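# Close the fridge door with all items upright inside

## Task

Get the refrigerator door fully closed, with the carton and all three bottles inside it and each bottle standing up. The task fails if a glass bottle drops a long way, if the door is swung open or shut violently, or if the robot tips over or is left leaning. The result must hold without the robot; anything the robot is still holding in place at the end does not count.

## Robot and tools

Robot: a Hello Robot Stretch 3. It has a two-wheeled base (0.33 m long, 0.34 m wide), a lift that slides up a mast, and one telescoping arm that reaches out to the robot's right. It cannot move sideways, so to bring the gripper forward or back you drive the base. Turning in place pivots about the point midway between the drive wheels, 0.05 m behind the front edge. With the arm pulled in and the wrist folded, the turn sweeps a circle of radius 0.28 m; an unfolded, level gripper reaches beyond that circle.

Frames: the base frame has its origin on the floor between the drive wheels, x forward, y left, z up. hand_pose is reported in it, located where the closed fingertips meet; with all wrist joints at zero its x axis is up, y runs back along the arm toward the mast, z toward the rear. The odometry frame is the base frame as it was at the start of the scene. base_odometry heading is in radians, left positive, -3.142 to 3.142; it counts wheel rotation, so slipping shows up as travel.

execute_actions: arguments are actions (a list holding exactly one action, or empty to only read state and images) and cameras (list of head_camera, nav_camera, wrist_camera or all; omitted, null or ["all"] gives every camera, [] gives none). One action may contain base, joints, or both, plus optional contact_limits; its motions begin at the same moment.
- base: one key only. translate_m is a relative drive in metres from the current spot, forward positive, range -1 to 1. rotate_rad is a relative turn in place in radians, counter-clockwise (left) positive, range -3.2 to 3.2. Offsets are counted from the position in the most recent state report.
- joints: a single object keyed by joint name, each value an absolute target. lift_m 0 to 1.1 (arm height on mast, metres); arm_m 0 to 0.52 (extension, metres); wrist_yaw_rad -1.345 to 4.42 (0 along the arm, positive toward the robot's front, 3.0 folded over the base); wrist_pitch_rad -1.57 to 0.451 (0 level, negative tips fingers down); wrist_roll_rad -2.911 to 2.911 (0 fingers side by side); gripper_m -0.089 to 0.179 (bigger is wider; the real fingertip gap is smaller than this value by about 0.007 nearly closed to 0.025 fully open, and zero under 0.007); head_pan_rad -3.953 to 1.73 (0 forward, positive left, -1.57 looks along the arm); head_tilt_rad -1.53 to 0.419 (0 level, negative down). Tolerances for done: lift and arm ±0.004, yaw and roll ±0.02, pitch ±0.05, gripper ±0.004, head ±0.02.
- contact_limits: only arm_m, an effort percentage 1 to 100 at which the arm motion halts (negative sense when retracting). Lower is softer; too low halts immediately; values above the maximum are cut.
Unknown keys or out-of-range numbers reject the whole call with no motion. Anything left out of an action may keep pushing toward an earlier target without showing it in status. No action runs over 15 s. If a result reports a stop, any later execute_actions, wait or finished_scene calls in that same reply are skipped.

wait: seconds 0 to 10; commands nothing, returns state and images.
zoom_image: camera plus region [x0, y0, x1, y1] in pixels of that camera's latest full image, at most 504 by 504, origin top-left.
finished_scene: scene is the number of the current scene; ends it irreversibly after the last command has been held, and reports success. Replying with no tool call ends everything.

Result lines: base_status and joint_status give how each motion of the last accepted action ended: done (for the base, wheels turned the full amount even if slipping), off_target (stopped short, may still push), contact_stop, time_out, torque_fault (old target dropped; joint holds where it is unless slack or switched off). on_its_own covers what was not commanded; "held at" there is the held target, not the actual position. motor_effort is percent of max, positive toward larger values, with peak in brackets; readings carry fixed bias and noise. Positive wheel effort pushes forward. turned_by_wheels and turned_by_imu give rotation since the previous result. base_tilt in degrees (forward, right positive) has a fixed error up to about 4. lidar_m: 12 distances in 30-degree sectors, first straight ahead, counter-clockwise (4th left, 7th behind, 10th right), plane 0.17 m high, range 0.15 to 12 m, blind to glass and clear plastic, '-' for nothing; the robot's own parts may hide sectors 5, 6, 9, 10 when the lift is low. wrist_depth_mm (45 to 1000) and head_depth_mm (280 to 4000, image sideways) are 7x7 grids of median depths from the top left.

Cameras: head_camera and nav_camera move with head pan and tilt; wrist_camera rides on the gripper.

Speed: the base is fast (0.30 m/s, 1.9 rad/s) only with the arm stowed: lift_m under 0.30, arm_m under 0.03, wrist_yaw_rad over 2.54; else 0.10 m/s and 0.63 rad/s.

Gripping: command a gripper_m below the object's width to hold; to let go, open at least 0.02 beyond where contact began. Status does not confirm a grasp. Over-squeezing triggers a stall guard that weakens grip; send a new value to re-squeeze.

Cautions: arm and lift halt and go slack on firm contact; a slack lift can sag under load or press on. Base, wrist and head have no contact stop and will keep shoving. Wrist servos under sustained strain shut off for 10 s. Fold or unfold the wrist only with lift_m 0.32 to 0.95, wrist_pitch_rad -0.4 and roll near 0; once folded the lift may drop to 0.25. With wrist_yaw_rad below -0.4 keep pitch at -0.5 or lower. Pushing on something rigid with the gripper above about 0.45 m can tip the robot, more so with raised contact limits or repeated pushes; so can driving while gripping or hooking something fixed, or snagging furniture, especially reversing. If tilted, undo the last move in small steps, free the gripper, and lower lift_m near 0.2. Close the door gently, keep bottles from toppling or falling, and be aware loose objects may occasionally be nudged by outside forces.

Each tool is called after ">>>" as a command line: name --argument value for each argument, lists and objects as JSON in quotes; but a table of rows of numbers goes row by row, as --pt "numbers of a row", without its own name.

## Session

>>> execute_actions --actions '[]'

Scene clock: 0.00 s.
base_odometry: x=+0.000 y=+0.000 heading=+0.000 (m, m, rad; odometry frame)
turned_by_wheels: +0.000 (rad since the last result)
turned_by_imu: +0.000 (rad since the last result)
base_tilt: forward=+1.7 right=-2.0 (deg)
lidar_m: 1.76 1.57 1.54 1.66 2.42 3.08 2.88 1.59 1.58 2.18 1.68 1.19
head_depth_mm: 1595 1601 1583 1580 1581 932 1623 / 1708 1714 1675 1697 1672 1020 1721 / 1783 1837 1819 1834 1784 1117 1852 / 1858 1955 1949 1953 1915 1243 2008 / 1842 2103 2107 2130 2057 2082 2121 / 1832 2174 2169 2103 1990 1710 1906 / 1804 1926 1881 1891 1826 1813 1827
base_status: not commanded
joint_positions: lift_m=+0.327 arm_m=-0.002 wrist_yaw_rad=+3.017 wrist_pitch_rad=-0.441 wrist_roll_rad=+0.012 gripper_m=+0.037 head_pan_rad=+0.016 head_tilt_rad=-0.016
joint_status: not commanded
motor_effort: left_wheel=+0 right_wheel=+0 lift_m=+20 arm_m=+0 wrist_yaw_rad=+0 wrist_pitch_rad=+7 wrist_roll_rad=+0 gripper_m=+0 head_pan_rad=+0 head_tilt_rad=+2 (%)
hand_pose: x=+0.0063 y=+0.0767 z=+0.3347 quat_wxyz=(+0.198, +0.702, +0.111, +0.675) (m; base frame)
wrist_depth_mm: - - - - - - - / - - - - - - - / 908 939 959 939 948 947 - / 733 741 761 740 759 750 764 / 608 614 - 608 639 636 616 / 515 516 - 538 514 522 528 / 458 - - - 454 453 443
pictures: head_camera (sideways: a quarter turn clockwise sets it upright), nav_camera (sideways: a quarter turn counterclockwise sets it upright), wrist_camera
Images, in order (width x height): head_camera 896x504, nav_camera 672x504, wrist_camera 644x364.

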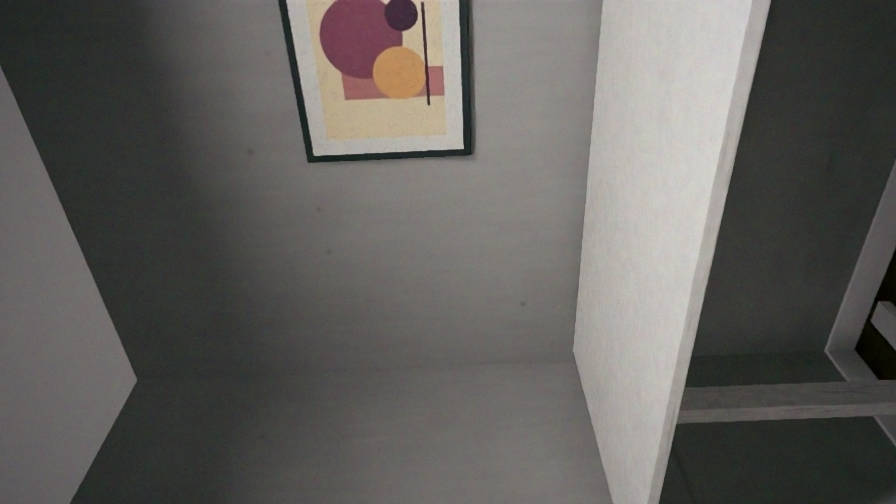

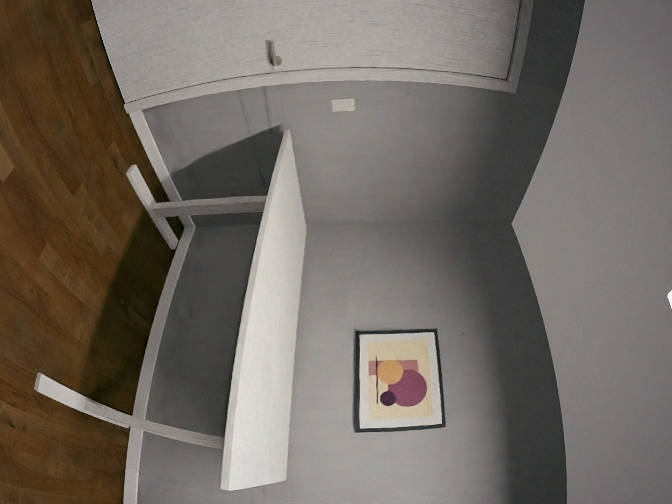

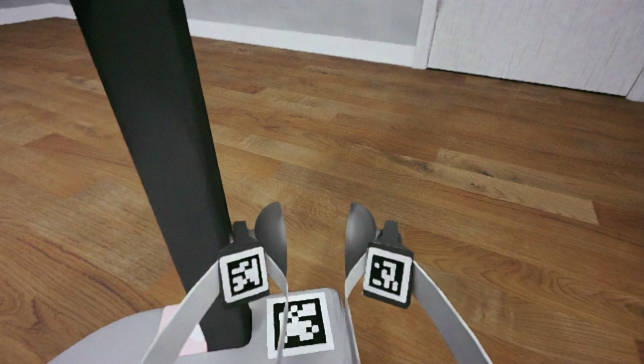

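>>> execute_actions --actions '[{"joints":{"head_pan_rad":-2.2,"head_tilt_rad":-0.4}}]' --cameras '["head_camera","nav_camera"]'

>>> execute_actions --actions '[{"joints":{"head_pan_rad":1.7,"head_tilt_rad":-0.4}}]' --cameras '["head_camera","nav_camera"]'

Scene clock: 6.77 s.
base_odometry: x=+0.000 y=+0.000 heading=+0.000 (m, m, rad; odometry frame)
turned_by_wheels: +0.000 (rad since the last result)
turned_by_imu: +0.000 (rad since the last result)
base_tilt: forward=+1.7 right=-1.9 (deg)
lidar_m: 1.76 1.57 1.54 1.66 2.43 3.07 2.88 1.59 1.58 2.17 1.69 1.19
head_depth_mm: 1355 1458 1545 1674 1800 1775 1427 / 1350 1443 1563 1670 1802 1789 1428 / 1351 1450 1544 1660 1823 1811 1429 / 1870 1982 2135 2296 2338 1796 1456 / 1893 2030 2149 2338 2457 1813 1440 / 1895 2012 2170 2300 2390 1825 1440 / 1885 1998 2148 2286 2397 1818 1465
base_status: not commanded
joint_positions: lift_m=+0.327 arm_m=-0.002 wrist_yaw_rad=+3.017 wrist_pitch_rad=-0.441 wrist_roll_rad=+0.012 gripper_m=+0.037 head_pan_rad=-2.193 head_tilt_rad=-0.395
joint_status: all done
motor_effort: left_wheel=+0(0) right_wheel=+0(0) lift_m=+20(20) arm_m=+0(0) wrist_yaw_rad=+0(1) wrist_pitch_rad=+7(7) wrist_roll_rad=+0(0) gripper_m=+1(0) head_pan_rad=-3(32) head_tilt_rad=-2(18) (%)
hand_pose: x=+0.0063 y=+0.0767 z=+0.3347 quat_wxyz=(+0.198, +0.702, +0.111, +0.675) (m; base frame)
wrist_depth_mm: - - - - - - - / - - - - - - - / 948 945 920 986 948 974 - / 747 744 740 744 746 785 759 / 606 618 - 603 633 617 618 / 516 521 - 542 528 525 526 / 457 - - - 454 457 466
pictures: head_camera (sideways: a quarter turn clockwise sets it upright), nav_camera (sideways: a quarter turn counterclockwise sets it upright)
Images, in order (width x height): head_camera 896x504, nav_camera 672x504.

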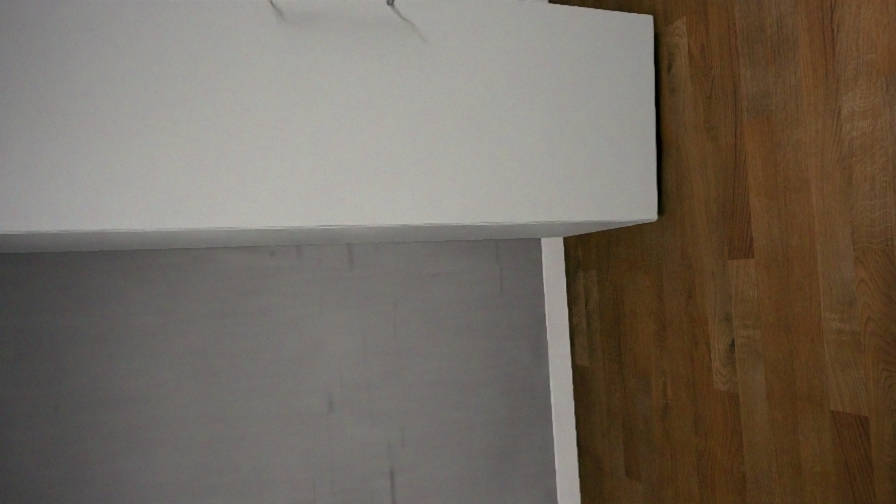

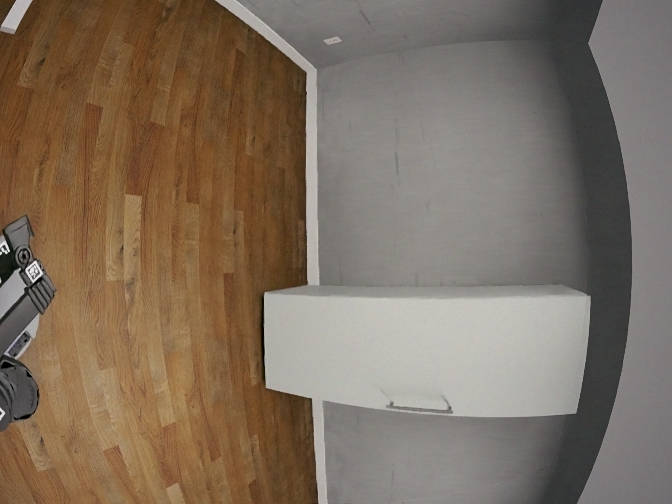

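Scene clock: 9.10 s.
base_odometry: x=+0.000 y=+0.000 heading=+0.000 (m, m, rad; odometry frame)
turned_by_wheels: +0.000 (rad since the last result)
turned_by_imu: +0.000 (rad since the last result)
base_tilt: forward=+1.7 right=-2.0 (deg)
lidar_m: 1.76 1.57 1.54 1.67 2.43 3.08 2.89 1.59 1.58 2.18 1.69 1.19
head_depth_mm: 1385 1464 1555 1672 1764 1784 1431 / 1480 1573 1668 1788 1941 1769 1430 / 1584 1689 1798 1945 2100 1805 1445 / 1711 1834 1976 2133 2237 1817 1435 / 1846 2019 2146 2351 2456 1814 1447 / 2027 2207 2374 2668 2462 1822 1457 / 2228 2452 2721 2969 2564 1898 -
base_status: not commanded
joint_positions: lift_m=+0.327 arm_m=-0.002 wrist_yaw_rad=+3.017 wrist_pitch_rad=-0.441 wrist_roll_rad=+0.012 gripper_m=+0.037 head_pan_rad=+1.693 head_tilt_rad=-0.395
joint_status: all done
motor_effort: left_wheel=+0(0) right_wheel=+0(0) lift_m=+20(20) arm_m=+0(0) wrist_yaw_rad=+0(0) wrist_pitch_rad=+7(7) wrist_roll_rad=+0(0) gripper_m=+1(1) head_pan_rad=+2(32) head_tilt_rad=-2(2) (%)
hand_pose: x=+0.0063 y=+0.0767 z=+0.3347 quat_wxyz=(+0.198, +0.702, +0.111, +0.675) (m; base frame)
wrist_depth_mm: - - - - - - - / - - - - - - - / 914 928 925 980 945 995 - / 742 737 757 752 758 744 748 / 605 609 - 617 632 618 626 / 516 519 - 533 520 526 521 / 454 - - - 458 458 457
pictures: head_camera (sideways: a quarter turn clockwise sets it upright), nav_camera (sideways: a quarter turn counterclockwise sets it upright)
Images, in order (width x height): head_camera 896x504, nav_camera 672x504.

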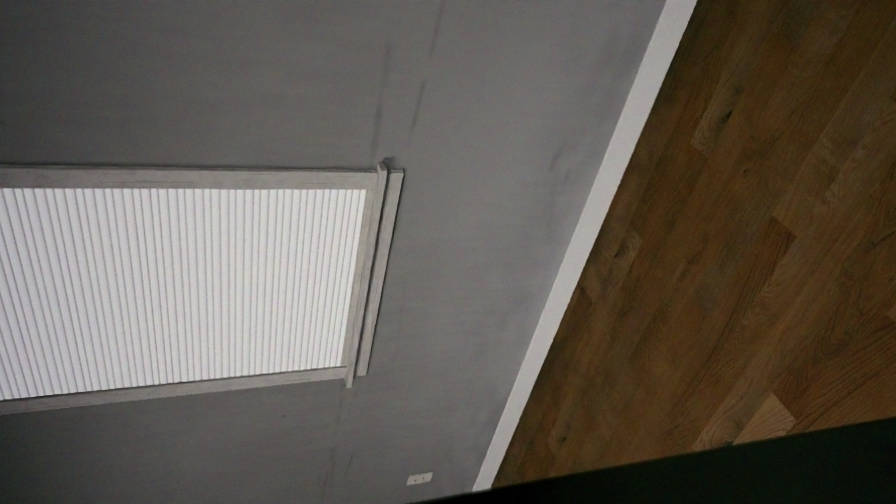

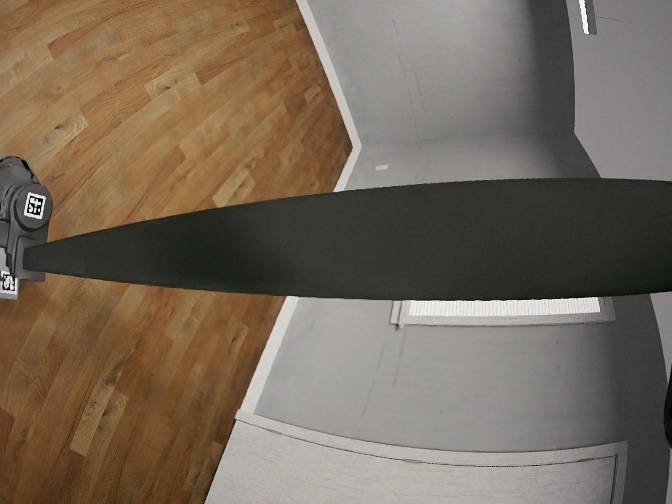

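>>> execute_actions --actions '[{"base":{"translate_m":-1.0},"joints":{"head_pan_rad":-2.0,"head_tilt_rad":-0.4}}]' --cameras '[]'

>>> execute_actions --actions '[{"base":{"translate_m":-0.8},"joints":{"head_pan_rad":-1.3,"head_tilt_rad":-0.5}}]' --cameras '["head_camera","nav_camera"]'

Scene clock: 28.30 s.
base_odometry: x=-1.000 y=+0.000 heading=+0.000 (m, m, rad; odometry frame)
turned_by_wheels: +0.000 (rad since the last result)
turned_by_imu: +0.002 (rad since the last result)
base_tilt: forward=+1.8 right=-2.2 (deg)
lidar_m: 2.63 2.17 2.13 2.27 2.31 2.28 2.13 1.66 0.96 1.04 2.51 2.11
head_depth_mm: 1365 1448 1553 1658 1795 1767 1418 / 1373 1467 1573 1699 1822 1792 1431 / 1366 1445 1564 1666 1808 1679 1381 / 821 871 925 998 1095 1207 1323 / 832 892 960 1035 1125 1235 1339 / 851 912 974 1067 1161 1270 1369 / 872 934 1013 1092 1202 1320 1415
base_status: done
joint_positions: lift_m=+0.327 arm_m=-0.002 wrist_yaw_rad=+3.017 wrist_pitch_rad=-0.441 wrist_roll_rad=+0.012 gripper_m=+0.037 head_pan_rad=-1.993 head_tilt_rad=-0.395
joint_status: all done
motor_effort: left_wheel=+0(4) right_wheel=+1(4) lift_m=+20(20) arm_m=+0(0) wrist_yaw_rad=-1(1) wrist_pitch_rad=+7(7) wrist_roll_rad=+0(0) gripper_m=+0(0) head_pan_rad=-3(33) head_tilt_rad=-2(1) (%)
hand_pose: x=+0.0063 y=+0.0767 z=+0.3347 quat_wxyz=(+0.198, +0.702, +0.111, +0.675) (m; base frame)
wrist_depth_mm: - - - - - - - / - - - - - - - / 949 913 938 961 976 979 - / 724 737 752 747 744 749 766 / 601 610 - 606 634 633 621 / 506 528 - 549 524 527 526 / 453 - - - 455 462 460
pictures: none
No camera images: the call's "cameras" was empty. Leave "cameras" out to get every camera's image.

Scene clock: 37.53 s.
base_odometry: x=-1.800 y=+0.000 heading=+0.000 (m, m, rad; odometry frame)
turned_by_wheels: +0.000 (rad since the last result)
turned_by_imu: +0.002 (rad since the last result)
base_tilt: forward=+1.8 right=-2.0 (deg)
lidar_m: 2.89 2.63 2.59 2.13 1.66 1.63 1.54 1.19 1.17 0.94 0.88 3.10
head_depth_mm: 1090 1166 1266 1370 1484 1542 1323 / 989 1079 1198 1345 1526 1609 1333 / 889 957 1063 1172 1317 1492 1334 / 808 873 947 1047 1147 1281 1326 / 746 796 874 958 1083 1241 1305 / 766 859 956 1131 1348 1541 1346 / 910 1042 1226 2563 2073 1663 1350
base_status: done
joint_positions: lift_m=+0.327 arm_m=-0.002 wrist_yaw_rad=+3.017 wrist_pitch_rad=-0.441 wrist_roll_rad=+0.012 gripper_m=+0.037 head_pan_rad=-1.307 head_tilt_rad=-0.494
joint_status: all done
motor_effort: left_wheel=-1(5) right_wheel=+1(1) lift_m=+21(21) arm_m=+0(0) wrist_yaw_rad=+0(0) wrist_pitch_rad=+8(7) wrist_roll_rad=+0(0) gripper_m=+0(0) head_pan_rad=+2(31) head_tilt_rad=-2(9) (%)
hand_pose: x=+0.0063 y=+0.0767 z=+0.3347 quat_wxyz=(+0.198, +0.702, +0.111, +0.675) (m; base frame)
wrist_depth_mm: - - - - - - - / - - - - - - - / 912 957 919 970 958 983 - / 732 757 739 745 749 765 759 / 617 604 - 633 624 617 628 / 517 519 - 540 526 520 528 / 452 - - - 450 457 463
pictures: head_camera (sideways: a quarter turn clockwise sets it upright), nav_camera (sideways: a quarter turn counterclockwise sets it upright)
Images, in order (width x height): head_camera 896x504, nav_camera 672x504.

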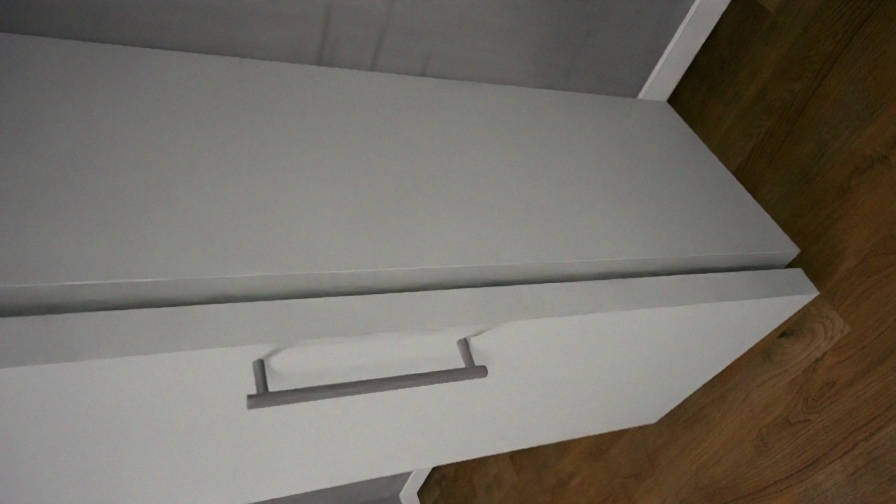

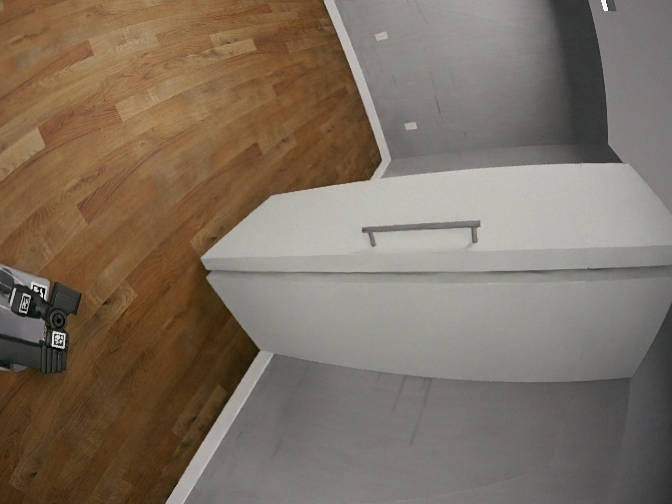

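>>> execute_actions --actions '[{"base":{"rotate_rad":-0.69},"joints":{"head_pan_rad":-1.57,"head_tilt_rad":-0.5}}]' --cameras '[]'

>>> execute_actions --actions '[{"base":{"translate_m":0.68}}]' --cameras '[]'

>>> execute_actions --actions '[{"joints":{"lift_m":0.75,"wrist_yaw_rad":1.57,"gripper_m":0.12,"head_tilt_rad":-0.6}}]'

Scene clock: 60.43 s.
base_odometry: x=-1.800 y=+0.000 heading=-0.690 (m, m, rad; odometry frame)
turned_by_wheels: -0.690 (rad since the last result)
turned_by_imu: -0.675 (rad since the last result)
base_tilt: forward=+1.9 right=-2.0 (deg)
lidar_m: 3.10 2.88 2.75 2.59 2.50 1.73 1.63 1.66 1.24 1.17 1.09 0.88
head_depth_mm: 1021 1117 1223 1349 1509 1602 1326 / 1009 1099 1193 1326 1487 1582 1326 / 997 1084 1187 1297 1448 1576 1326 / 989 1075 1157 1269 1432 1546 1336 / 978 1060 1149 1260 1395 1547 1337 / 967 1048 1142 1240 1375 1500 1346 / 956 1040 1119 1231 1354 1498 1345
base_status: done
joint_positions: lift_m=+0.327 arm_m=-0.002 wrist_yaw_rad=+3.017 wrist_pitch_rad=-0.441 wrist_roll_rad=+0.012 gripper_m=+0.037 head_pan_rad=-1.563 head_tilt_rad=-0.494
joint_status: all done
motor_effort: left_wheel=+2(5) right_wheel=-2(4) lift_m=+20(20) arm_m=+0(0) wrist_yaw_rad=+1(1) wrist_pitch_rad=+7(7) wrist_roll_rad=+0(0) gripper_m=+0(1) head_pan_rad=-3(19) head_tilt_rad=-2(3) (%)
hand_pose: x=+0.0063 y=+0.0767 z=+0.3347 quat_wxyz=(+0.198, +0.702, +0.111, +0.675) (m; base frame)
wrist_depth_mm: - - - - - - - / - - - - - - - / 912 927 979 955 925 976 - / 725 746 751 745 767 734 759 / 613 616 - 621 629 620 621 / 508 517 - 537 521 521 528 / 455 - - - 452 458 452
pictures: none
No camera images: the call's "cameras" was empty. Leave "cameras" out to get every camera's image.

Scene clock: 68.47 s.
base_odometry: x=-1.276 y=-0.433 heading=-0.690 (m, m, rad; odometry frame)
turned_by_wheels: +0.000 (rad since the last result)
turned_by_imu: -0.002 (rad since the last result)
base_tilt: forward=+1.9 right=-2.0 (deg)
lidar_m: 2.45 2.29 2.78 2.64 2.69 2.44 2.30 1.73 1.19 0.45 0.46 0.63
head_depth_mm: 982 1061 1168 1289 1440 1561 1318 / 969 1048 1152 1266 1410 1548 1340 / 952 1034 1133 1247 1391 1524 1336 / 944 1030 1115 1226 1353 1500 1326 / 931 1012 1092 1181 1275 870 693 / 530 467 423 456 497 540 638 / 345 372 405 395 477 554 628
base_status: done
joint_positions: lift_m=+0.327 arm_m=-0.002 wrist_yaw_rad=+3.017 wrist_pitch_rad=-0.441 wrist_roll_rad=+0.012 gripper_m=+0.037 head_pan_rad=-1.563 head_tilt_rad=-0.494
joint_status: not commanded
motor_effort: left_wheel=+1(6) right_wheel=-1(1) lift_m=+20(20) arm_m=+0(0) wrist_yaw_rad=+0(0) wrist_pitch_rad=+7(7) wrist_roll_rad=+0(0) gripper_m=-1(1) head_pan_rad=-3(3) head_tilt_rad=-2(3) (%)
hand_pose: x=+0.0063 y=+0.0767 z=+0.3347 quat_wxyz=(+0.198, +0.702, +0.111, +0.675) (m; base frame)
wrist_depth_mm: - - - - - - - / - - - - - - - / 943 937 952 931 953 964 - / 740 713 743 749 761 754 742 / 609 605 - 615 621 609 630 / 518 521 - 534 529 523 524 / 461 - - - 449 452 449
pictures: none
No camera images: the call's "cameras" was empty. Leave "cameras" out to get every camera's image.

Scene clock: 73.13 s.
base_odometry: x=-1.276 y=-0.433 heading=-0.690 (m, m, rad; odometry frame)
turned_by_wheels: +0.000 (rad since the last result)
turned_by_imu: +0.000 (rad since the last result)
base_tilt: forward=+1.8 right=-1.9 (deg)
lidar_m: 2.45 2.29 2.78 2.64 2.69 2.45 2.30 1.73 1.19 0.45 0.46 0.63
head_depth_mm: 976 1082 1210 1371 1572 1498 1241 / 968 1072 1193 1344 1538 1503 1254 / 955 1049 1171 1317 1515 1494 1271 / 946 1036 1149 1295 1482 1498 1259 / 934 1020 1121 1227 1132 794 807 / 531 437 435 482 530 625 756 / 344 378 405 447 535 625 743
base_status: not commanded
joint_positions: lift_m=+0.750 arm_m=-0.002 wrist_yaw_rad=+1.573 wrist_pitch_rad=-0.441 wrist_roll_rad=+0.012 gripper_m=+0.120 head_pan_rad=-1.563 head_tilt_rad=-0.592
joint_status: all done
motor_effort: left_wheel=+1(1) right_wheel=-1(1) lift_m=+26(27) arm_m=+0(0) wrist_yaw_rad=-2(2) wrist_pitch_rad=+8(8) wrist_roll_rad=+0(0) gripper_m=+0(83) head_pan_rad=-4(3) head_tilt_rad=-4(10) (%)
hand_pose: x=+0.2000 y=-0.1426 z=+0.7571 quat_wxyz=(+0.595, +0.600, -0.381, +0.376) (m; base frame)
wrist_depth_mm: - - - - - 486 333 / - - - - - 487 334 / - - - - - 492 334 / - - - - - 492 332 / - - - - - 460 330 / - - - - 946 438 338 / 878 846 866 903 836 517 329
pictures: head_camera (sideways: a quarter turn clockwise sets it upright), nav_camera (sideways: a quarter turn counterclockwise sets it upright), wrist_camera
Images, in order (width x height): head_camera 896x504, nav_camera 672x504, wrist_camera 644x364.

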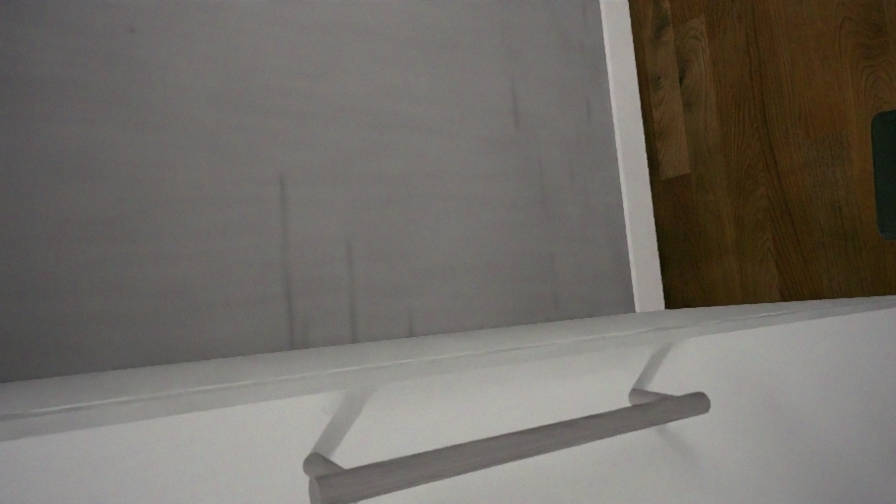

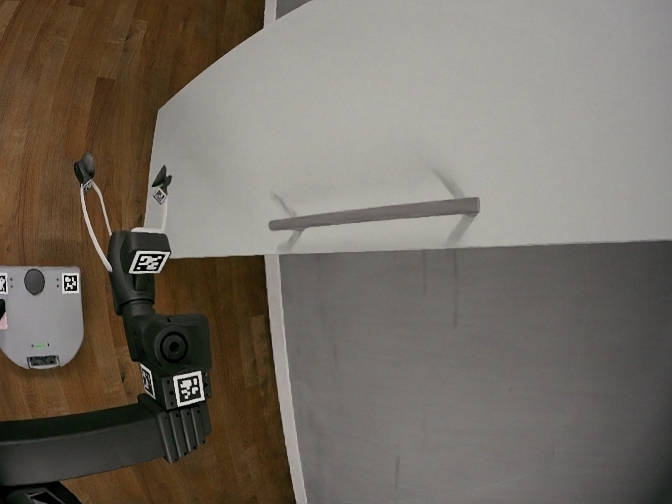

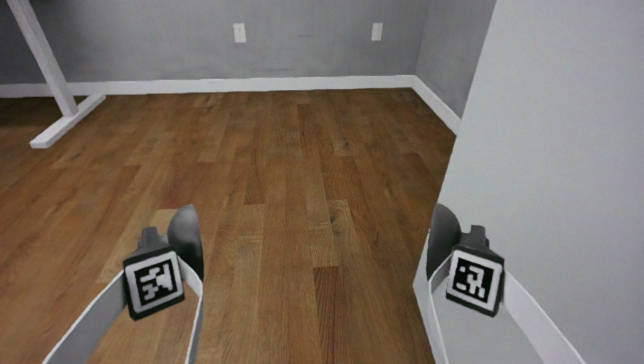

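>>> execute_actions --actions '[{"base":{"rotate_rad":1.2},"joints":{"wrist_pitch_rad":0}}]' --cameras '[]'

>>> execute_actions --actions '[{"base":{"translate_m":0.35}}]' --cameras '[]'

>>> execute_actions --actions '[{"base":{"rotate_rad":-1.2},"joints":{"lift_m":0.8}}]' --cameras '[]'

>>> execute_actions --actions '[{"joints":{"wrist_yaw_rad":0,"head_tilt_rad":-0.5}}]'

Scene clock: 101.17 s.
base_odometry: x=-1.276 y=-0.433 heading=+0.510 (m, m, rad; odometry frame)
turned_by_wheels: +1.200 (rad since the last result)
turned_by_imu: +1.175 (rad since the last result)
base_tilt: forward=+1.8 right=-2.0 (deg)
lidar_m: 2.67 2.63 2.80 2.35 2.32 1.49 1.14 0.45 0.49 0.75 2.45 2.29
head_depth_mm: 551 587 628 675 728 795 872 / 633 683 733 802 879 974 1091 / 1698 1864 2034 2198 1790 1418 1247 / 2001 2205 2488 2483 1864 1502 1252 / 2277 2478 2758 2454 1893 1505 1254 / 2142 2385 2564 2495 1887 1508 1271 / 2070 2221 2465 2507 1890 1508 1266
base_status: done
joint_positions: lift_m=+0.750 arm_m=-0.002 wrist_yaw_rad=+1.573 wrist_pitch_rad=-0.022 wrist_roll_rad=+0.012 gripper_m=+0.120 head_pan_rad=-1.563 head_tilt_rad=-0.593
joint_status: all done
motor_effort: left_wheel=-2(5) right_wheel=+1(6) lift_m=+26(26) arm_m=+0(0) wrist_yaw_rad=-2(2) wrist_pitch_rad=+11(12) wrist_roll_rad=+0(0) gripper_m=+0(0) head_pan_rad=-3(3) head_tilt_rad=-2(3) (%)
hand_pose: x=+0.2343 y=-0.1426 z=+0.8587 quat_wxyz=(+0.502, +0.509, -0.497, +0.492) (m; base frame)
wrist_depth_mm: - - - - - - - / - - - - - - - / - - - - - - - / - - - - - - - / - - - - - - - / - - - - - - - / - - - - - - -
pictures: none
No camera images: the call's "cameras" was empty. Leave "cameras" out to get every camera's image.

Scene clock: 106.17 s.
base_odometry: x=-0.970 y=-0.262 heading=+0.510 (m, m, rad; odometry frame)
turned_by_wheels: +0.000 (rad since the last result)
turned_by_imu: -0.001 (rad since the last result)
base_tilt: forward=+1.8 right=-2.1 (deg)
lidar_m: 2.35 2.32 2.46 2.51 2.48 1.90 1.47 0.77 0.84 2.19 2.30 2.01
head_depth_mm: 1681 1788 1930 2072 1853 1485 1244 / 1901 2037 2203 2308 1854 1491 1257 / 2179 2384 2623 2416 1862 1497 1270 / 2257 2456 2735 2424 1858 1483 1261 / 2124 2335 2566 2477 1871 1510 1271 / 2022 2199 2436 2466 1864 1514 1258 / 1943 2089 2281 2434 1880 1514 1269
base_status: done
joint_positions: lift_m=+0.750 arm_m=-0.002 wrist_yaw_rad=+1.573 wrist_pitch_rad=-0.022 wrist_roll_rad=+0.012 gripper_m=+0.120 head_pan_rad=-1.563 head_tilt_rad=-0.593
joint_status: not commanded
motor_effort: left_wheel=-1(4) right_wheel=+1(3) lift_m=+26(26) arm_m=+0(0) wrist_yaw_rad=-1(2) wrist_pitch_rad=+11(11) wrist_roll_rad=+0(0) gripper_m=+1(1) head_pan_rad=-3(3) head_tilt_rad=-3(1) (%)
hand_pose: x=+0.2343 y=-0.1426 z=+0.8587 quat_wxyz=(+0.502, +0.509, -0.497, +0.492) (m; base frame)
wrist_depth_mm: - - - - - - - / - - - - - - - / - - - - - - - / - - - - - - - / - - - - - - - / - - - - - - - / - - - - - - -
pictures: none
No camera images: the call's "cameras" was empty. Leave "cameras" out to get every camera's image.

Scene clock: 109.00 s.
base_odometry: x=-0.970 y=-0.262 heading=-0.690 (m, m, rad; odometry frame)
turned_by_wheels: -1.200 (rad since the last result)
turned_by_imu: -1.175 (rad since the last result)
base_tilt: forward=+1.8 right=-2.0 (deg)
lidar_m: 2.30 2.02 2.45 2.32 2.37 2.61 2.46 2.22 1.53 0.77 0.80 1.89
head_depth_mm: 1260 1407 1554 1763 1858 1483 1278 / 1250 1377 1548 1742 1842 1498 1304 / 1236 1352 1517 1703 1828 1502 1316 / 636 683 772 882 1011 1187 1275 / 625 689 769 861 990 1152 1259 / 623 684 761 855 980 1134 1257 / 618 679 757 848 965 1125 1242
base_status: done
joint_positions: lift_m=+0.800 arm_m=-0.002 wrist_yaw_rad=+1.572 wrist_pitch_rad=-0.020 wrist_roll_rad=+0.012 gripper_m=+0.120 head_pan_rad=-1.563 head_tilt_rad=-0.593
joint_status: all done
motor_effort: left_wheel=+2(5) right_wheel=-1(5) lift_m=+26(27) arm_m=+0(0) wrist_yaw_rad=-2(3) wrist_pitch_rad=+10(11) wrist_roll_rad=+0(0) gripper_m=-1(1) head_pan_rad=-3(3) head_tilt_rad=-3(3) (%)
hand_pose: x=+0.2343 y=-0.1426 z=+0.9090 quat_wxyz=(+0.502, +0.508, -0.497, +0.492) (m; base frame)
wrist_depth_mm: - - - - - - - / - - - - - - - / - - - - - - - / - - - - - - - / - - - - - - - / - - - - - - - / - - - - - - -
pictures: none
No camera images: the call's "cameras" was empty. Leave "cameras" out to get every camera's image.

Scene clock: 110.80 s.
base_odometry: x=-0.970 y=-0.262 heading=-0.690 (m, m, rad; odometry frame)
turned_by_wheels: +0.000 (rad since the last result)
turned_by_imu: +0.000 (rad since the last result)
base_tilt: forward=+1.9 right=-2.0 (deg)
lidar_m: 2.30 2.01 2.45 2.32 2.37 2.61 2.45 2.22 1.52 0.77 0.80 1.89
head_depth_mm: 1264 1381 1510 1657 1852 1615 1302 / 1247 1358 1477 1659 1834 1591 1315 / 1235 1334 1470 1620 1825 1603 1391 / 637 693 751 826 935 1058 1182 / 627 679 744 819 916 1020 1188 / 624 678 742 818 909 1028 1168 / 622 672 733 812 901 1013 1163
base_status: not commanded
joint_positions: lift_m=+0.800 arm_m=-0.002 wrist_yaw_rad=+0.003 wrist_pitch_rad=-0.020 wrist_roll_rad=+0.012 gripper_m=+0.120 head_pan_rad=-1.563 head_tilt_rad=-0.508
joint_status: all done
motor_effort: left_wheel=+1(1) right_wheel=-1(1) lift_m=+26(25) arm_m=+0(0) wrist_yaw_rad=-3(1) wrist_pitch_rad=+10(10) wrist_roll_rad=+0(0) gripper_m=+1(1) head_pan_rad=-3(3) head_tilt_rad=+3(11) (%)
hand_pose: x=-0.0206 y=-0.3987 z=+0.9090 quat_wxyz=(+0.703, +0.009, -0.711, -0.006) (m; base frame)
wrist_depth_mm: 471 466 476 482 - - - / 484 488 491 498 - - - / 499 506 504 517 - - - / 517 519 531 530 - - - / 532 523 551 550 - - - / 550 - 570 570 - - - / 580 573 591 601 - - -
pictures: head_camera (sideways: a quarter turn clockwise sets it upright), nav_camera (sideways: a quarter turn counterclockwise sets it upright), wrist_camera
Images, in order (width x height): head_camera 896x504, nav_camera 672x504, wrist_camera 644x364.

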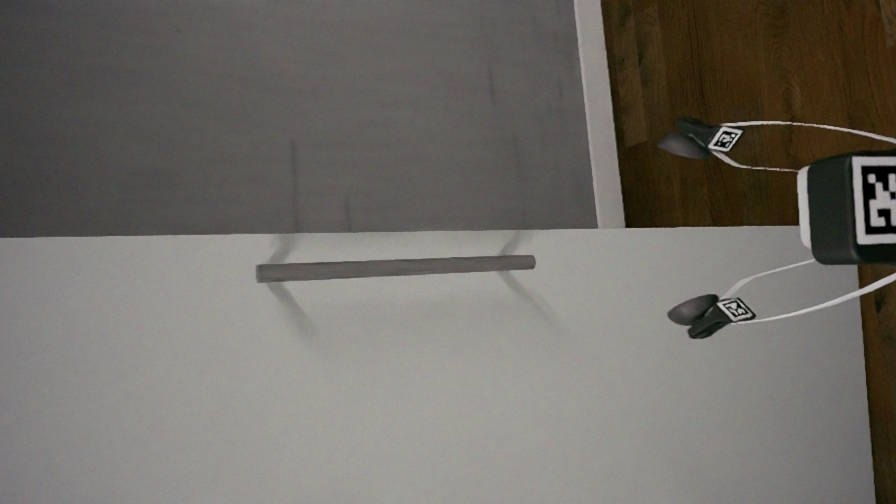

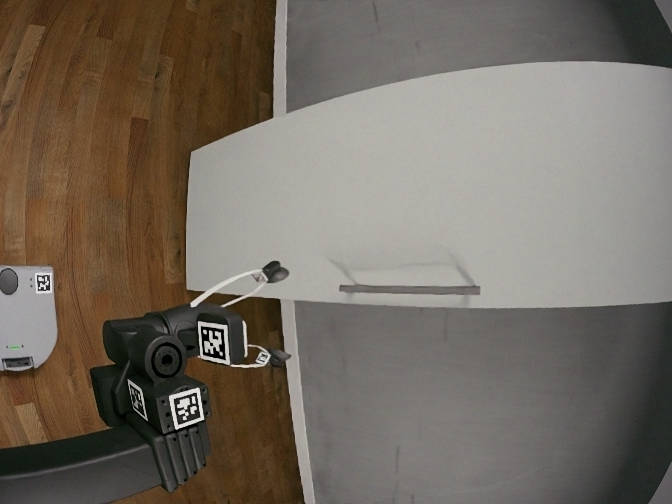

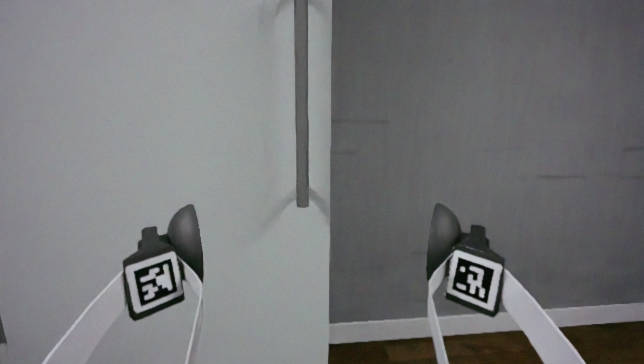

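>>> execute_actions --actions '[{"joints":{"lift_m":0.98,"arm_m":0.2}}]' --cameras '["head_camera","wrist_camera"]'

Scene clock: 116.27 s.
base_odometry: x=-0.970 y=-0.262 heading=-0.690 (m, m, rad; odometry frame)
turned_by_wheels: +0.000 (rad since the last result)
turned_by_imu: +0.000 (rad since the last result)
base_tilt: forward=+1.7 right=-2.1 (deg)
lidar_m: 2.29 2.01 2.45 2.32 2.36 2.61 2.45 2.21 1.52 0.77 0.80 1.90
head_depth_mm: 1264 1381 1499 - 1888 1593 1306 / 1254 1360 1466 - 1849 1613 1310 / 1239 1341 1440 - 1837 1598 1315 / 640 691 727 - 938 1058 1222 / 627 682 741 829 915 1031 1180 / 624 676 739 814 908 1027 1172 / 621 670 732 808 894 1016 1157
base_status: not commanded
joint_positions: lift_m=+0.980 arm_m=+0.200 wrist_yaw_rad=+0.002 wrist_pitch_rad=-0.020 wrist_roll_rad=+0.012 gripper_m=+0.120 head_pan_rad=-1.563 head_tilt_rad=-0.507
joint_status: all done
motor_effort: left_wheel=+2(1) right_wheel=-1(1) lift_m=+26(24) arm_m=+3(3) wrist_yaw_rad=-2(3) wrist_pitch_rad=+10(11) wrist_roll_rad=+0(0) gripper_m=-1(0) head_pan_rad=-3(3) head_tilt_rad=+2(3) (%)
hand_pose: x=-0.0210 y=-0.6004 z=+1.0891 quat_wxyz=(+0.703, +0.008, -0.711, -0.007) (m; base frame)
wrist_depth_mm: 289 291 292 296 925 962 - / 301 300 305 305 929 - - / 307 312 314 317 - - - / 322 324 325 330 - - - / 330 332 342 340 - - - / 343 - 348 355 - - - / 354 361 366 367 - - -
pictures: head_camera (sideways: a quarter turn clockwise sets it upright), wrist_camera
Images, in order (width x height): head_camera 896x504, wrist_camera 644x364.

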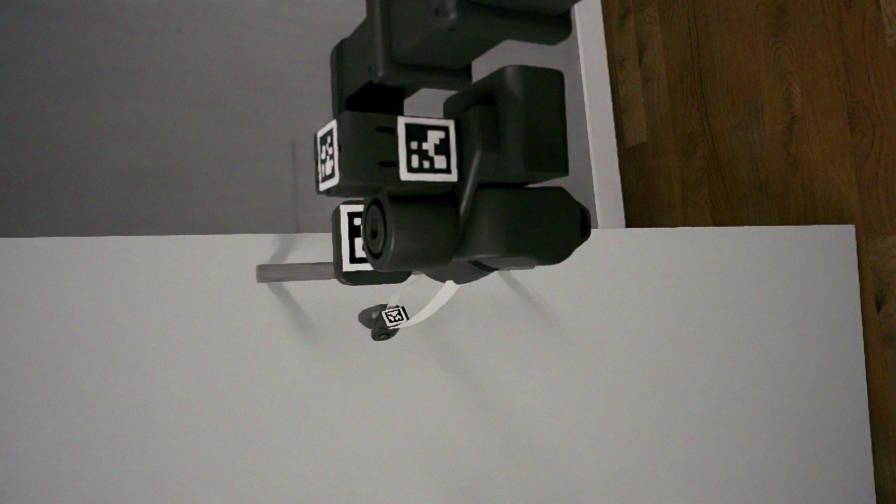

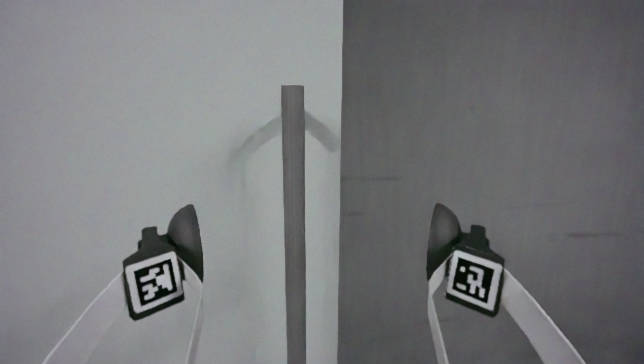

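>>> execute_actions --actions '[{"base":{"translate_m":0.02},"joints":{"arm_m":0.27},"contact_limits":{"arm_m":15}}]' --cameras '[]'

>>> execute_actions --actions '[{"joints":{"gripper_m":0.0}}]' --cameras '["wrist_camera"]'

>>> execute_actions --actions '[{"joints":{"arm_m":0.17}}]' --cameras '["wrist_camera","nav_camera"]'

Scene clock: 122.50 s.
base_odometry: x=-0.955 y=-0.275 heading=-0.690 (m, m, rad; odometry frame)
turned_by_wheels: +0.000 (rad since the last result)
turned_by_imu: +0.000 (rad since the last result)
base_tilt: forward=+1.9 right=-2.1 (deg)
lidar_m: 2.27 2.00 2.44 2.32 2.37 2.63 2.47 2.22 1.52 0.77 0.80 1.89
head_depth_mm: 1268 1371 1484 - 1861 1583 1316 / 1242 1357 1436 1690 1812 1592 1323 / 1230 1335 1408 - 1835 1615 1323 / 630 685 729 - 924 1044 1192 / 627 681 741 823 911 1031 1188 / 626 676 739 814 905 1024 1169 / 619 673 735 807 898 1016 1161
base_status: done
joint_positions: lift_m=+0.980 arm_m=+0.270 wrist_yaw_rad=+0.002 wrist_pitch_rad=-0.020 wrist_roll_rad=+0.012 gripper_m=+0.120 head_pan_rad=-1.563 head_tilt_rad=-0.507
joint_status: all done
motor_effort: left_wheel=+1(5) right_wheel=-1(3) lift_m=+26(26) arm_m=+3(4) wrist_yaw_rad=-1(2) wrist_pitch_rad=+10(10) wrist_roll_rad=+0(0) gripper_m=+0(0) head_pan_rad=-3(3) head_tilt_rad=+2(3) (%)
contact_limits: arm_m 15 (drawing in: default 20, maximum 33; extending or still: default 28, maximum 45)
hand_pose: x=-0.0210 y=-0.6704 z=+1.0891 quat_wxyz=(+0.703, +0.008, -0.711, -0.007) (m; base frame)
wrist_depth_mm: 227 229 229 232 865 877 912 / 236 236 240 243 890 938 960 / 244 244 247 249 927 931 - / 253 251 253 256 955 - - / 258 260 266 265 - - - / 271 - 279 277 - - - / 280 284 284 287 - - -
pictures: none
No camera images: the call's "cameras" was empty. Leave "cameras" out to get every camera's image.

Scene clock: 124.20 s.
base_odometry: x=-0.955 y=-0.275 heading=-0.690 (m, m, rad; odometry frame)
turned_by_wheels: +0.000 (rad since the last result)
turned_by_imu: +0.000 (rad since the last result)
base_tilt: forward=+1.7 right=-2.0 (deg)
lidar_m: 2.27 1.99 2.46 2.32 2.37 2.63 2.48 2.22 1.52 0.77 0.80 1.89
head_depth_mm: 1261 1374 1485 - 1876 1590 1317 / 1248 1357 1441 1669 1826 1600 1303 / 1228 1334 1423 - 1800 1609 1325 / 631 683 724 - 922 1044 1196 / 628 678 744 819 915 1034 1182 / 623 675 738 817 906 1022 1176 / 620 671 734 808 899 1016 1163
base_status: not commanded
joint_positions: lift_m=+0.980 arm_m=+0.270 wrist_yaw_rad=+0.002 wrist_pitch_rad=-0.020 wrist_roll_rad=+0.012 gripper_m=+0.000 head_pan_rad=-1.563 head_tilt_rad=-0.507
joint_status: all done
motor_effort: left_wheel=+1(1) right_wheel=-1(2) lift_m=+26(26) arm_m=+3(3) wrist_yaw_rad=-2(2) wrist_pitch_rad=+10(10) wrist_roll_rad=+0(0) gripper_m=-3(80) head_pan_rad=-3(4) head_tilt_rad=+2(3) (%)
hand_pose: x=-0.0210 y=-0.6704 z=+1.0891 quat_wxyz=(+0.703, +0.008, -0.711, -0.007) (m; base frame)
wrist_depth_mm: 227 229 232 233 842 873 908 / 236 237 240 239 895 895 936 / 243 245 247 248 922 955 - / 249 253 255 256 976 - - / 263 263 264 - - - - / 268 270 274 282 - - - / 280 283 288 285 - - -
pictures: wrist_camera
Images, in order (width x height): wrist_camera 644x364.

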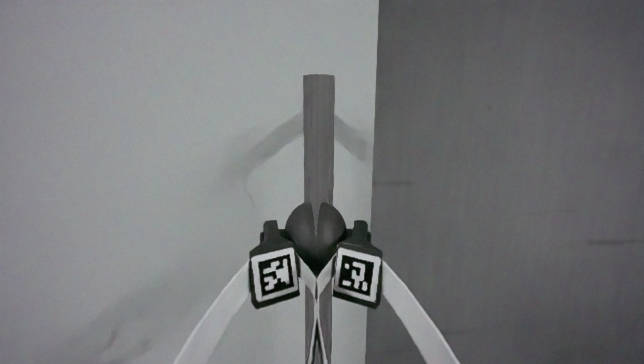

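Scene clock: 126.17 s.
base_odometry: x=-0.955 y=-0.275 heading=-0.690 (m, m, rad; odometry frame)
turned_by_wheels: +0.000 (rad since the last result)
turned_by_imu: +0.000 (rad since the last result)
base_tilt: forward=+1.9 right=-2.0 (deg)
lidar_m: 2.28 2.00 2.45 2.32 2.37 2.62 2.47 2.21 1.52 0.77 0.80 1.89
head_depth_mm: 1260 1377 1497 - 1805 1612 1318 / 1254 1363 1456 - 1849 1588 1320 / 1235 1340 1437 - - 1596 1321 / 630 685 730 - 929 1039 1199 / 625 680 743 819 912 1027 1185 / 624 674 739 811 907 1020 1169 / 620 671 736 812 893 1012 1166
base_status: not commanded
joint_positions: lift_m=+0.980 arm_m=+0.170 wrist_yaw_rad=+0.002 wrist_pitch_rad=-0.020 wrist_roll_rad=+0.012 gripper_m=+0.000 head_pan_rad=-1.563 head_tilt_rad=-0.507
joint_status: all done
motor_effort: left_wheel=+1(1) right_wheel=-1(1) lift_m=+26(26) arm_m=-3(5) wrist_yaw_rad=-2(1) wrist_pitch_rad=+10(10) wrist_roll_rad=+0(0) gripper_m=-1(2) head_pan_rad=-3(3) head_tilt_rad=+2(2) (%)
hand_pose: x=-0.0210 y=-0.5710 z=+1.0891 quat_wxyz=(+0.703, +0.008, -0.711, -0.007) (m; base frame)
wrist_depth_mm: 316 320 322 323 966 - - / 326 326 336 332 - - - / 338 344 343 347 - - - / 350 352 360 357 - - - / 364 368 366 - - - - / 374 376 381 388 - - - / 382 396 400 398 - - -
pictures: nav_camera (sideways: a quarter turn counterclockwise sets it upright), wrist_camera
Images, in order (width x height): nav_camera 672x504, wrist_camera 644x364.

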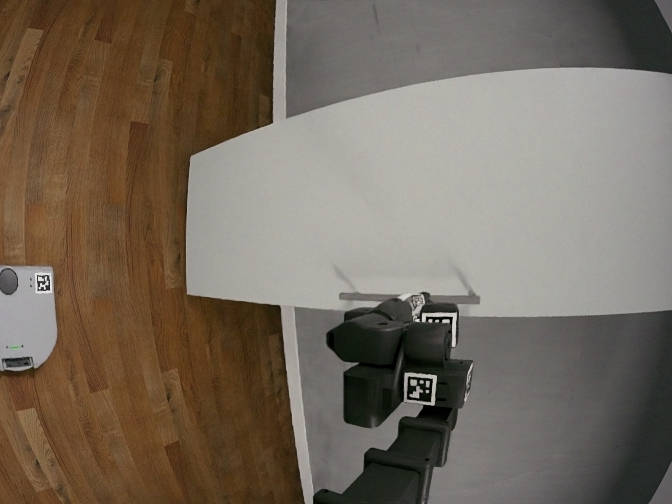

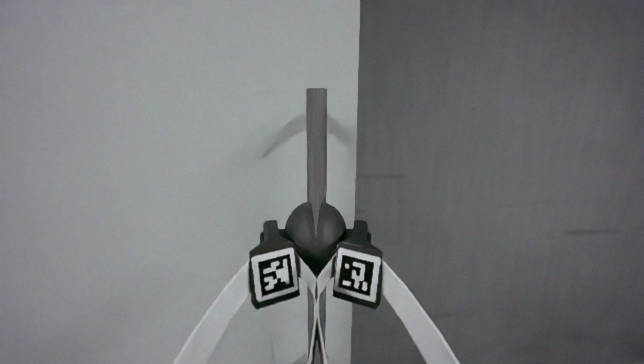

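Missed; too short.

>>> execute_actions --actions '[{"joints":{"gripper_m":0.12,"arm_m":0.2}}]' --cameras '[]'

>>> execute_actions --actions '[{"joints":{"arm_m":0.34},"contact_limits":{"arm_m":12}}]' --cameras '["wrist_camera"]'

Scene clock: 131.60 s.
base_odometry: x=-0.955 y=-0.275 heading=-0.690 (m, m, rad; odometry frame)
turned_by_wheels: +0.000 (rad since the last result)
turned_by_imu: +0.000 (rad since the last result)
base_tilt: forward=+1.7 right=-2.0 (deg)
lidar_m: 2.27 1.99 2.45 2.32 2.36 2.63 2.48 2.21 1.52 0.77 0.80 1.89
head_depth_mm: 1264 1382 1493 - 1870 1595 1315 / 1255 1357 1448 - 1867 1605 1324 / 1227 1332 1432 - 1832 1605 1313 / 628 685 727 - 935 1041 1195 / 626 678 744 832 917 1031 1178 / 624 673 739 815 905 1030 1163 / 621 673 733 807 902 1009 1161
base_status: not commanded
joint_positions: lift_m=+0.980 arm_m=+0.200 wrist_yaw_rad=+0.002 wrist_pitch_rad=-0.020 wrist_roll_rad=+0.012 gripper_m=+0.120 head_pan_rad=-1.563 head_tilt_rad=-0.507
joint_status: all done
motor_effort: left_wheel=+1(2) right_wheel=-1(1) lift_m=+26(26) arm_m=+3(3) wrist_yaw_rad=-2(2) wrist_pitch_rad=+10(10) wrist_roll_rad=+0(0) gripper_m=+0(81) head_pan_rad=-3(3) head_tilt_rad=+3(2) (%)
hand_pose: x=-0.0210 y=-0.6004 z=+1.0891 quat_wxyz=(+0.703, +0.008, -0.711, -0.007) (m; base frame)
wrist_depth_mm: 289 292 295 299 929 927 - / 301 301 305 309 966 - - / 308 314 313 319 - - - / 324 322 329 331 - - - / 329 332 338 339 - - - / 342 - 351 352 - - - / 355 365 360 364 - - -
pictures: none
No camera images: the call's "cameras" was empty. Leave "cameras" out to get every camera's image.

Scene clock: 133.90 s.
base_odometry: x=-0.955 y=-0.275 heading=-0.690 (m, m, rad; odometry frame)
turned_by_wheels: +0.000 (rad since the last result)
turned_by_imu: +0.000 (rad since the last result)
base_tilt: forward=+1.8 right=-1.9 (deg)
lidar_m: 2.27 2.00 2.45 2.32 2.37 2.64 2.47 2.22 1.53 0.77 0.80 1.88
head_depth_mm: 1264 1380 1474 - 1885 1604 1320 / 1257 1351 1445 1663 1835 1600 1312 / 1240 1333 - 1655 1801 1598 1317 / 634 684 - 840 920 1043 1194 / 625 679 737 823 913 1031 1182 / 625 680 737 816 906 1021 1175 / 621 672 733 809 901 1016 1159
base_status: not commanded
joint_positions: lift_m=+0.980 arm_m=+0.340 wrist_yaw_rad=+0.002 wrist_pitch_rad=-0.020 wrist_roll_rad=+0.012 gripper_m=+0.120 head_pan_rad=-1.563 head_tilt_rad=-0.507
joint_status: all done
motor_effort: left_wheel=+1(1) right_wheel=-2(1) lift_m=+26(26) arm_m=+3(5) wrist_yaw_rad=-2(2) wrist_pitch_rad=+10(10) wrist_roll_rad=+0(0) gripper_m=+0(0) head_pan_rad=-3(3) head_tilt_rad=+3(2) (%)
contact_limits: arm_m 12 (drawing in: default 20, maximum 33; extending or still: default 28, maximum 45)
hand_pose: x=-0.0210 y=-0.7404 z=+1.0891 quat_wxyz=(+0.703, +0.008, -0.711, -0.007) (m; base frame)
wrist_depth_mm: 166 167 167 170 784 817 845 / 171 170 174 173 816 837 876 / 176 177 180 179 853 885 901 / 182 183 187 185 850 914 918 / 190 190 192 191 903 938 - / 196 - 200 199 941 - - / 203 206 208 206 - - -
pictures: wrist_camera
Images, in order (width x height): wrist_camera 644x364.

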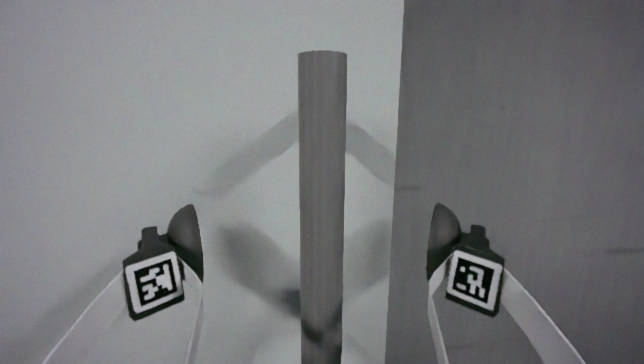

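>>> execute_actions --actions '[{"joints":{"gripper_m":0.0}}]' --cameras '["wrist_camera"]'

>>> execute_actions --actions '[{"joints":{"arm_m":0.2},"base":{"translate_m":0.02}}]' --cameras '["wrist_camera","nav_camera"]'

Scene clock: 139.53 s.
base_odometry: x=-0.955 y=-0.275 heading=-0.690 (m, m, rad; odometry frame)
turned_by_wheels: +0.000 (rad since the last result)
turned_by_imu: +0.000 (rad since the last result)
base_tilt: forward=+1.7 right=-2.0 (deg)
lidar_m: 2.27 2.00 2.44 2.32 2.36 2.63 2.48 2.21 1.53 0.77 0.79 1.90
head_depth_mm: 1267 1374 1466 - 1857 1597 1315 / 1243 1360 1443 1663 1843 1596 1307 / 1228 1337 - 1671 1817 1605 1319 / 627 680 717 840 913 1037 1192 / 624 678 737 818 909 1029 1179 / 622 674 736 813 905 1025 1171 / 618 671 732 804 897 1010 1159
base_status: not commanded
joint_positions: lift_m=+0.980 arm_m=+0.340 wrist_yaw_rad=-0.003 wrist_pitch_rad=-0.019 wrist_roll_rad=+0.012 gripper_m=+0.000 head_pan_rad=-1.563 head_tilt_rad=-0.507
joint_status: all done
motor_effort: left_wheel=-1(2) right_wheel=+2(2) lift_m=+25(26) arm_m=+1(3) wrist_yaw_rad=+2(2) wrist_pitch_rad=+10(11) wrist_roll_rad=+0(0) gripper_m=-5(82) head_pan_rad=-3(3) head_tilt_rad=+2(2) (%)
hand_pose: x=-0.0223 y=-0.7406 z=+1.0894 quat_wxyz=(+0.703, +0.006, -0.711, -0.008) (m; base frame)
wrist_depth_mm: 162 162 165 166 817 830 834 / 168 168 170 115 811 850 896 / 173 175 176 119 858 904 927 / 178 180 182 124 871 931 944 / 185 187 187 125 917 970 - / 192 194 195 132 948 - - / 199 200 203 203 - - -
pictures: wrist_camera
Images, in order (width x height): wrist_camera 644x364.

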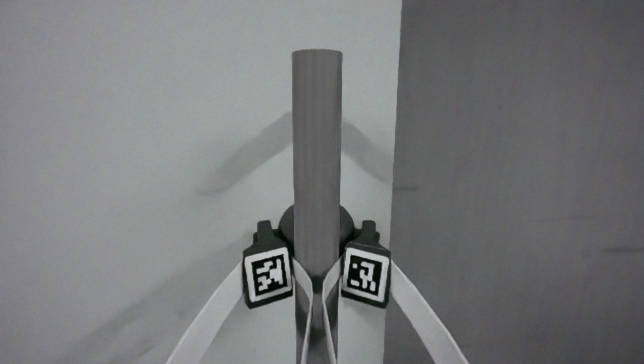

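Scene clock: 141.83 s.
base_odometry: x=-0.939 y=-0.287 heading=-0.689 (m, m, rad; odometry frame)
turned_by_wheels: +0.001 (rad since the last result)
turned_by_imu: +0.001 (rad since the last result)
base_tilt: forward=+1.9 right=-2.0 (deg)
lidar_m: 2.25 1.98 2.44 2.32 2.37 2.65 2.49 2.21 1.52 0.62 0.71 1.89
head_depth_mm: 1261 1365 1484 - 1845 1593 1310 / 1248 1361 1468 - 1845 1586 1317 / 1219 1325 1415 - 1834 1566 1283 / 503 547 580 - 745 838 969 / 514 561 613 683 763 869 1008 / 526 573 628 698 785 898 1054 / 538 584 648 721 814 936 1097
base_status: done
joint_positions: lift_m=+0.980 arm_m=+0.201 wrist_yaw_rad=+0.047 wrist_pitch_rad=-0.020 wrist_roll_rad=+0.012 gripper_m=+0.000 head_pan_rad=-1.563 head_tilt_rad=-0.507
joint_status: all done
on_its_own: wrist_yaw_rad is at rest, and its effort (-35) is outside its rest range (-12 to +12)
motor_effort: left_wheel=+11(13) right_wheel=-17(19) lift_m=+26(26) arm_m=-5(5) wrist_yaw_rad=-35(36) wrist_pitch_rad=+10(10) wrist_roll_rad=+0(1) gripper_m=-9(10) head_pan_rad=-3(3) head_tilt_rad=+2(2) (%)
hand_pose: x=-0.0095 y=-0.6009 z=+1.0891 quat_wxyz=(+0.703, +0.024, -0.711, +0.009) (m; base frame)
wrist_depth_mm: 214 197 180 167 160 909 954 / 225 204 188 117 165 951 971 / 233 214 195 121 170 - - / 244 221 202 126 178 - - / 257 233 214 127 - - - / 269 244 221 133 - - - / 284 258 226 142 197 - -
pictures: nav_camera (sideways: a quarter turn counterclockwise sets it upright), wrist_camera
Images, in order (width x height): nav_camera 672x504, wrist_camera 644x364.

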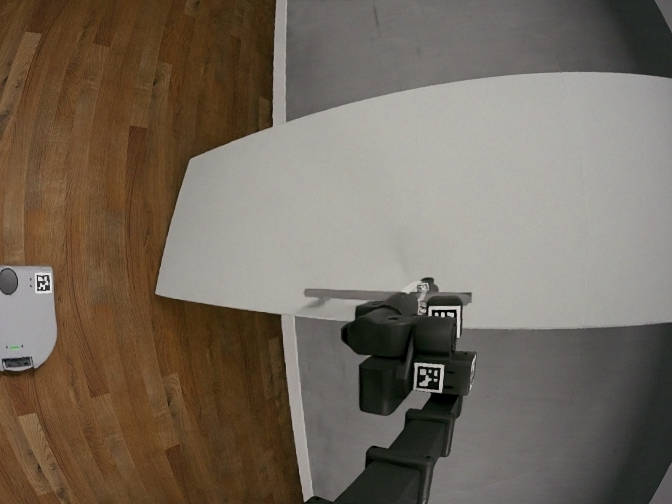

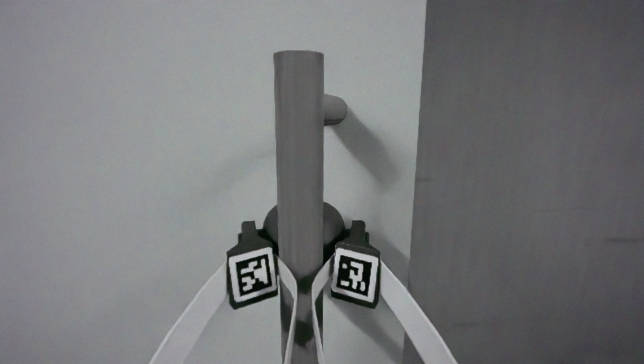

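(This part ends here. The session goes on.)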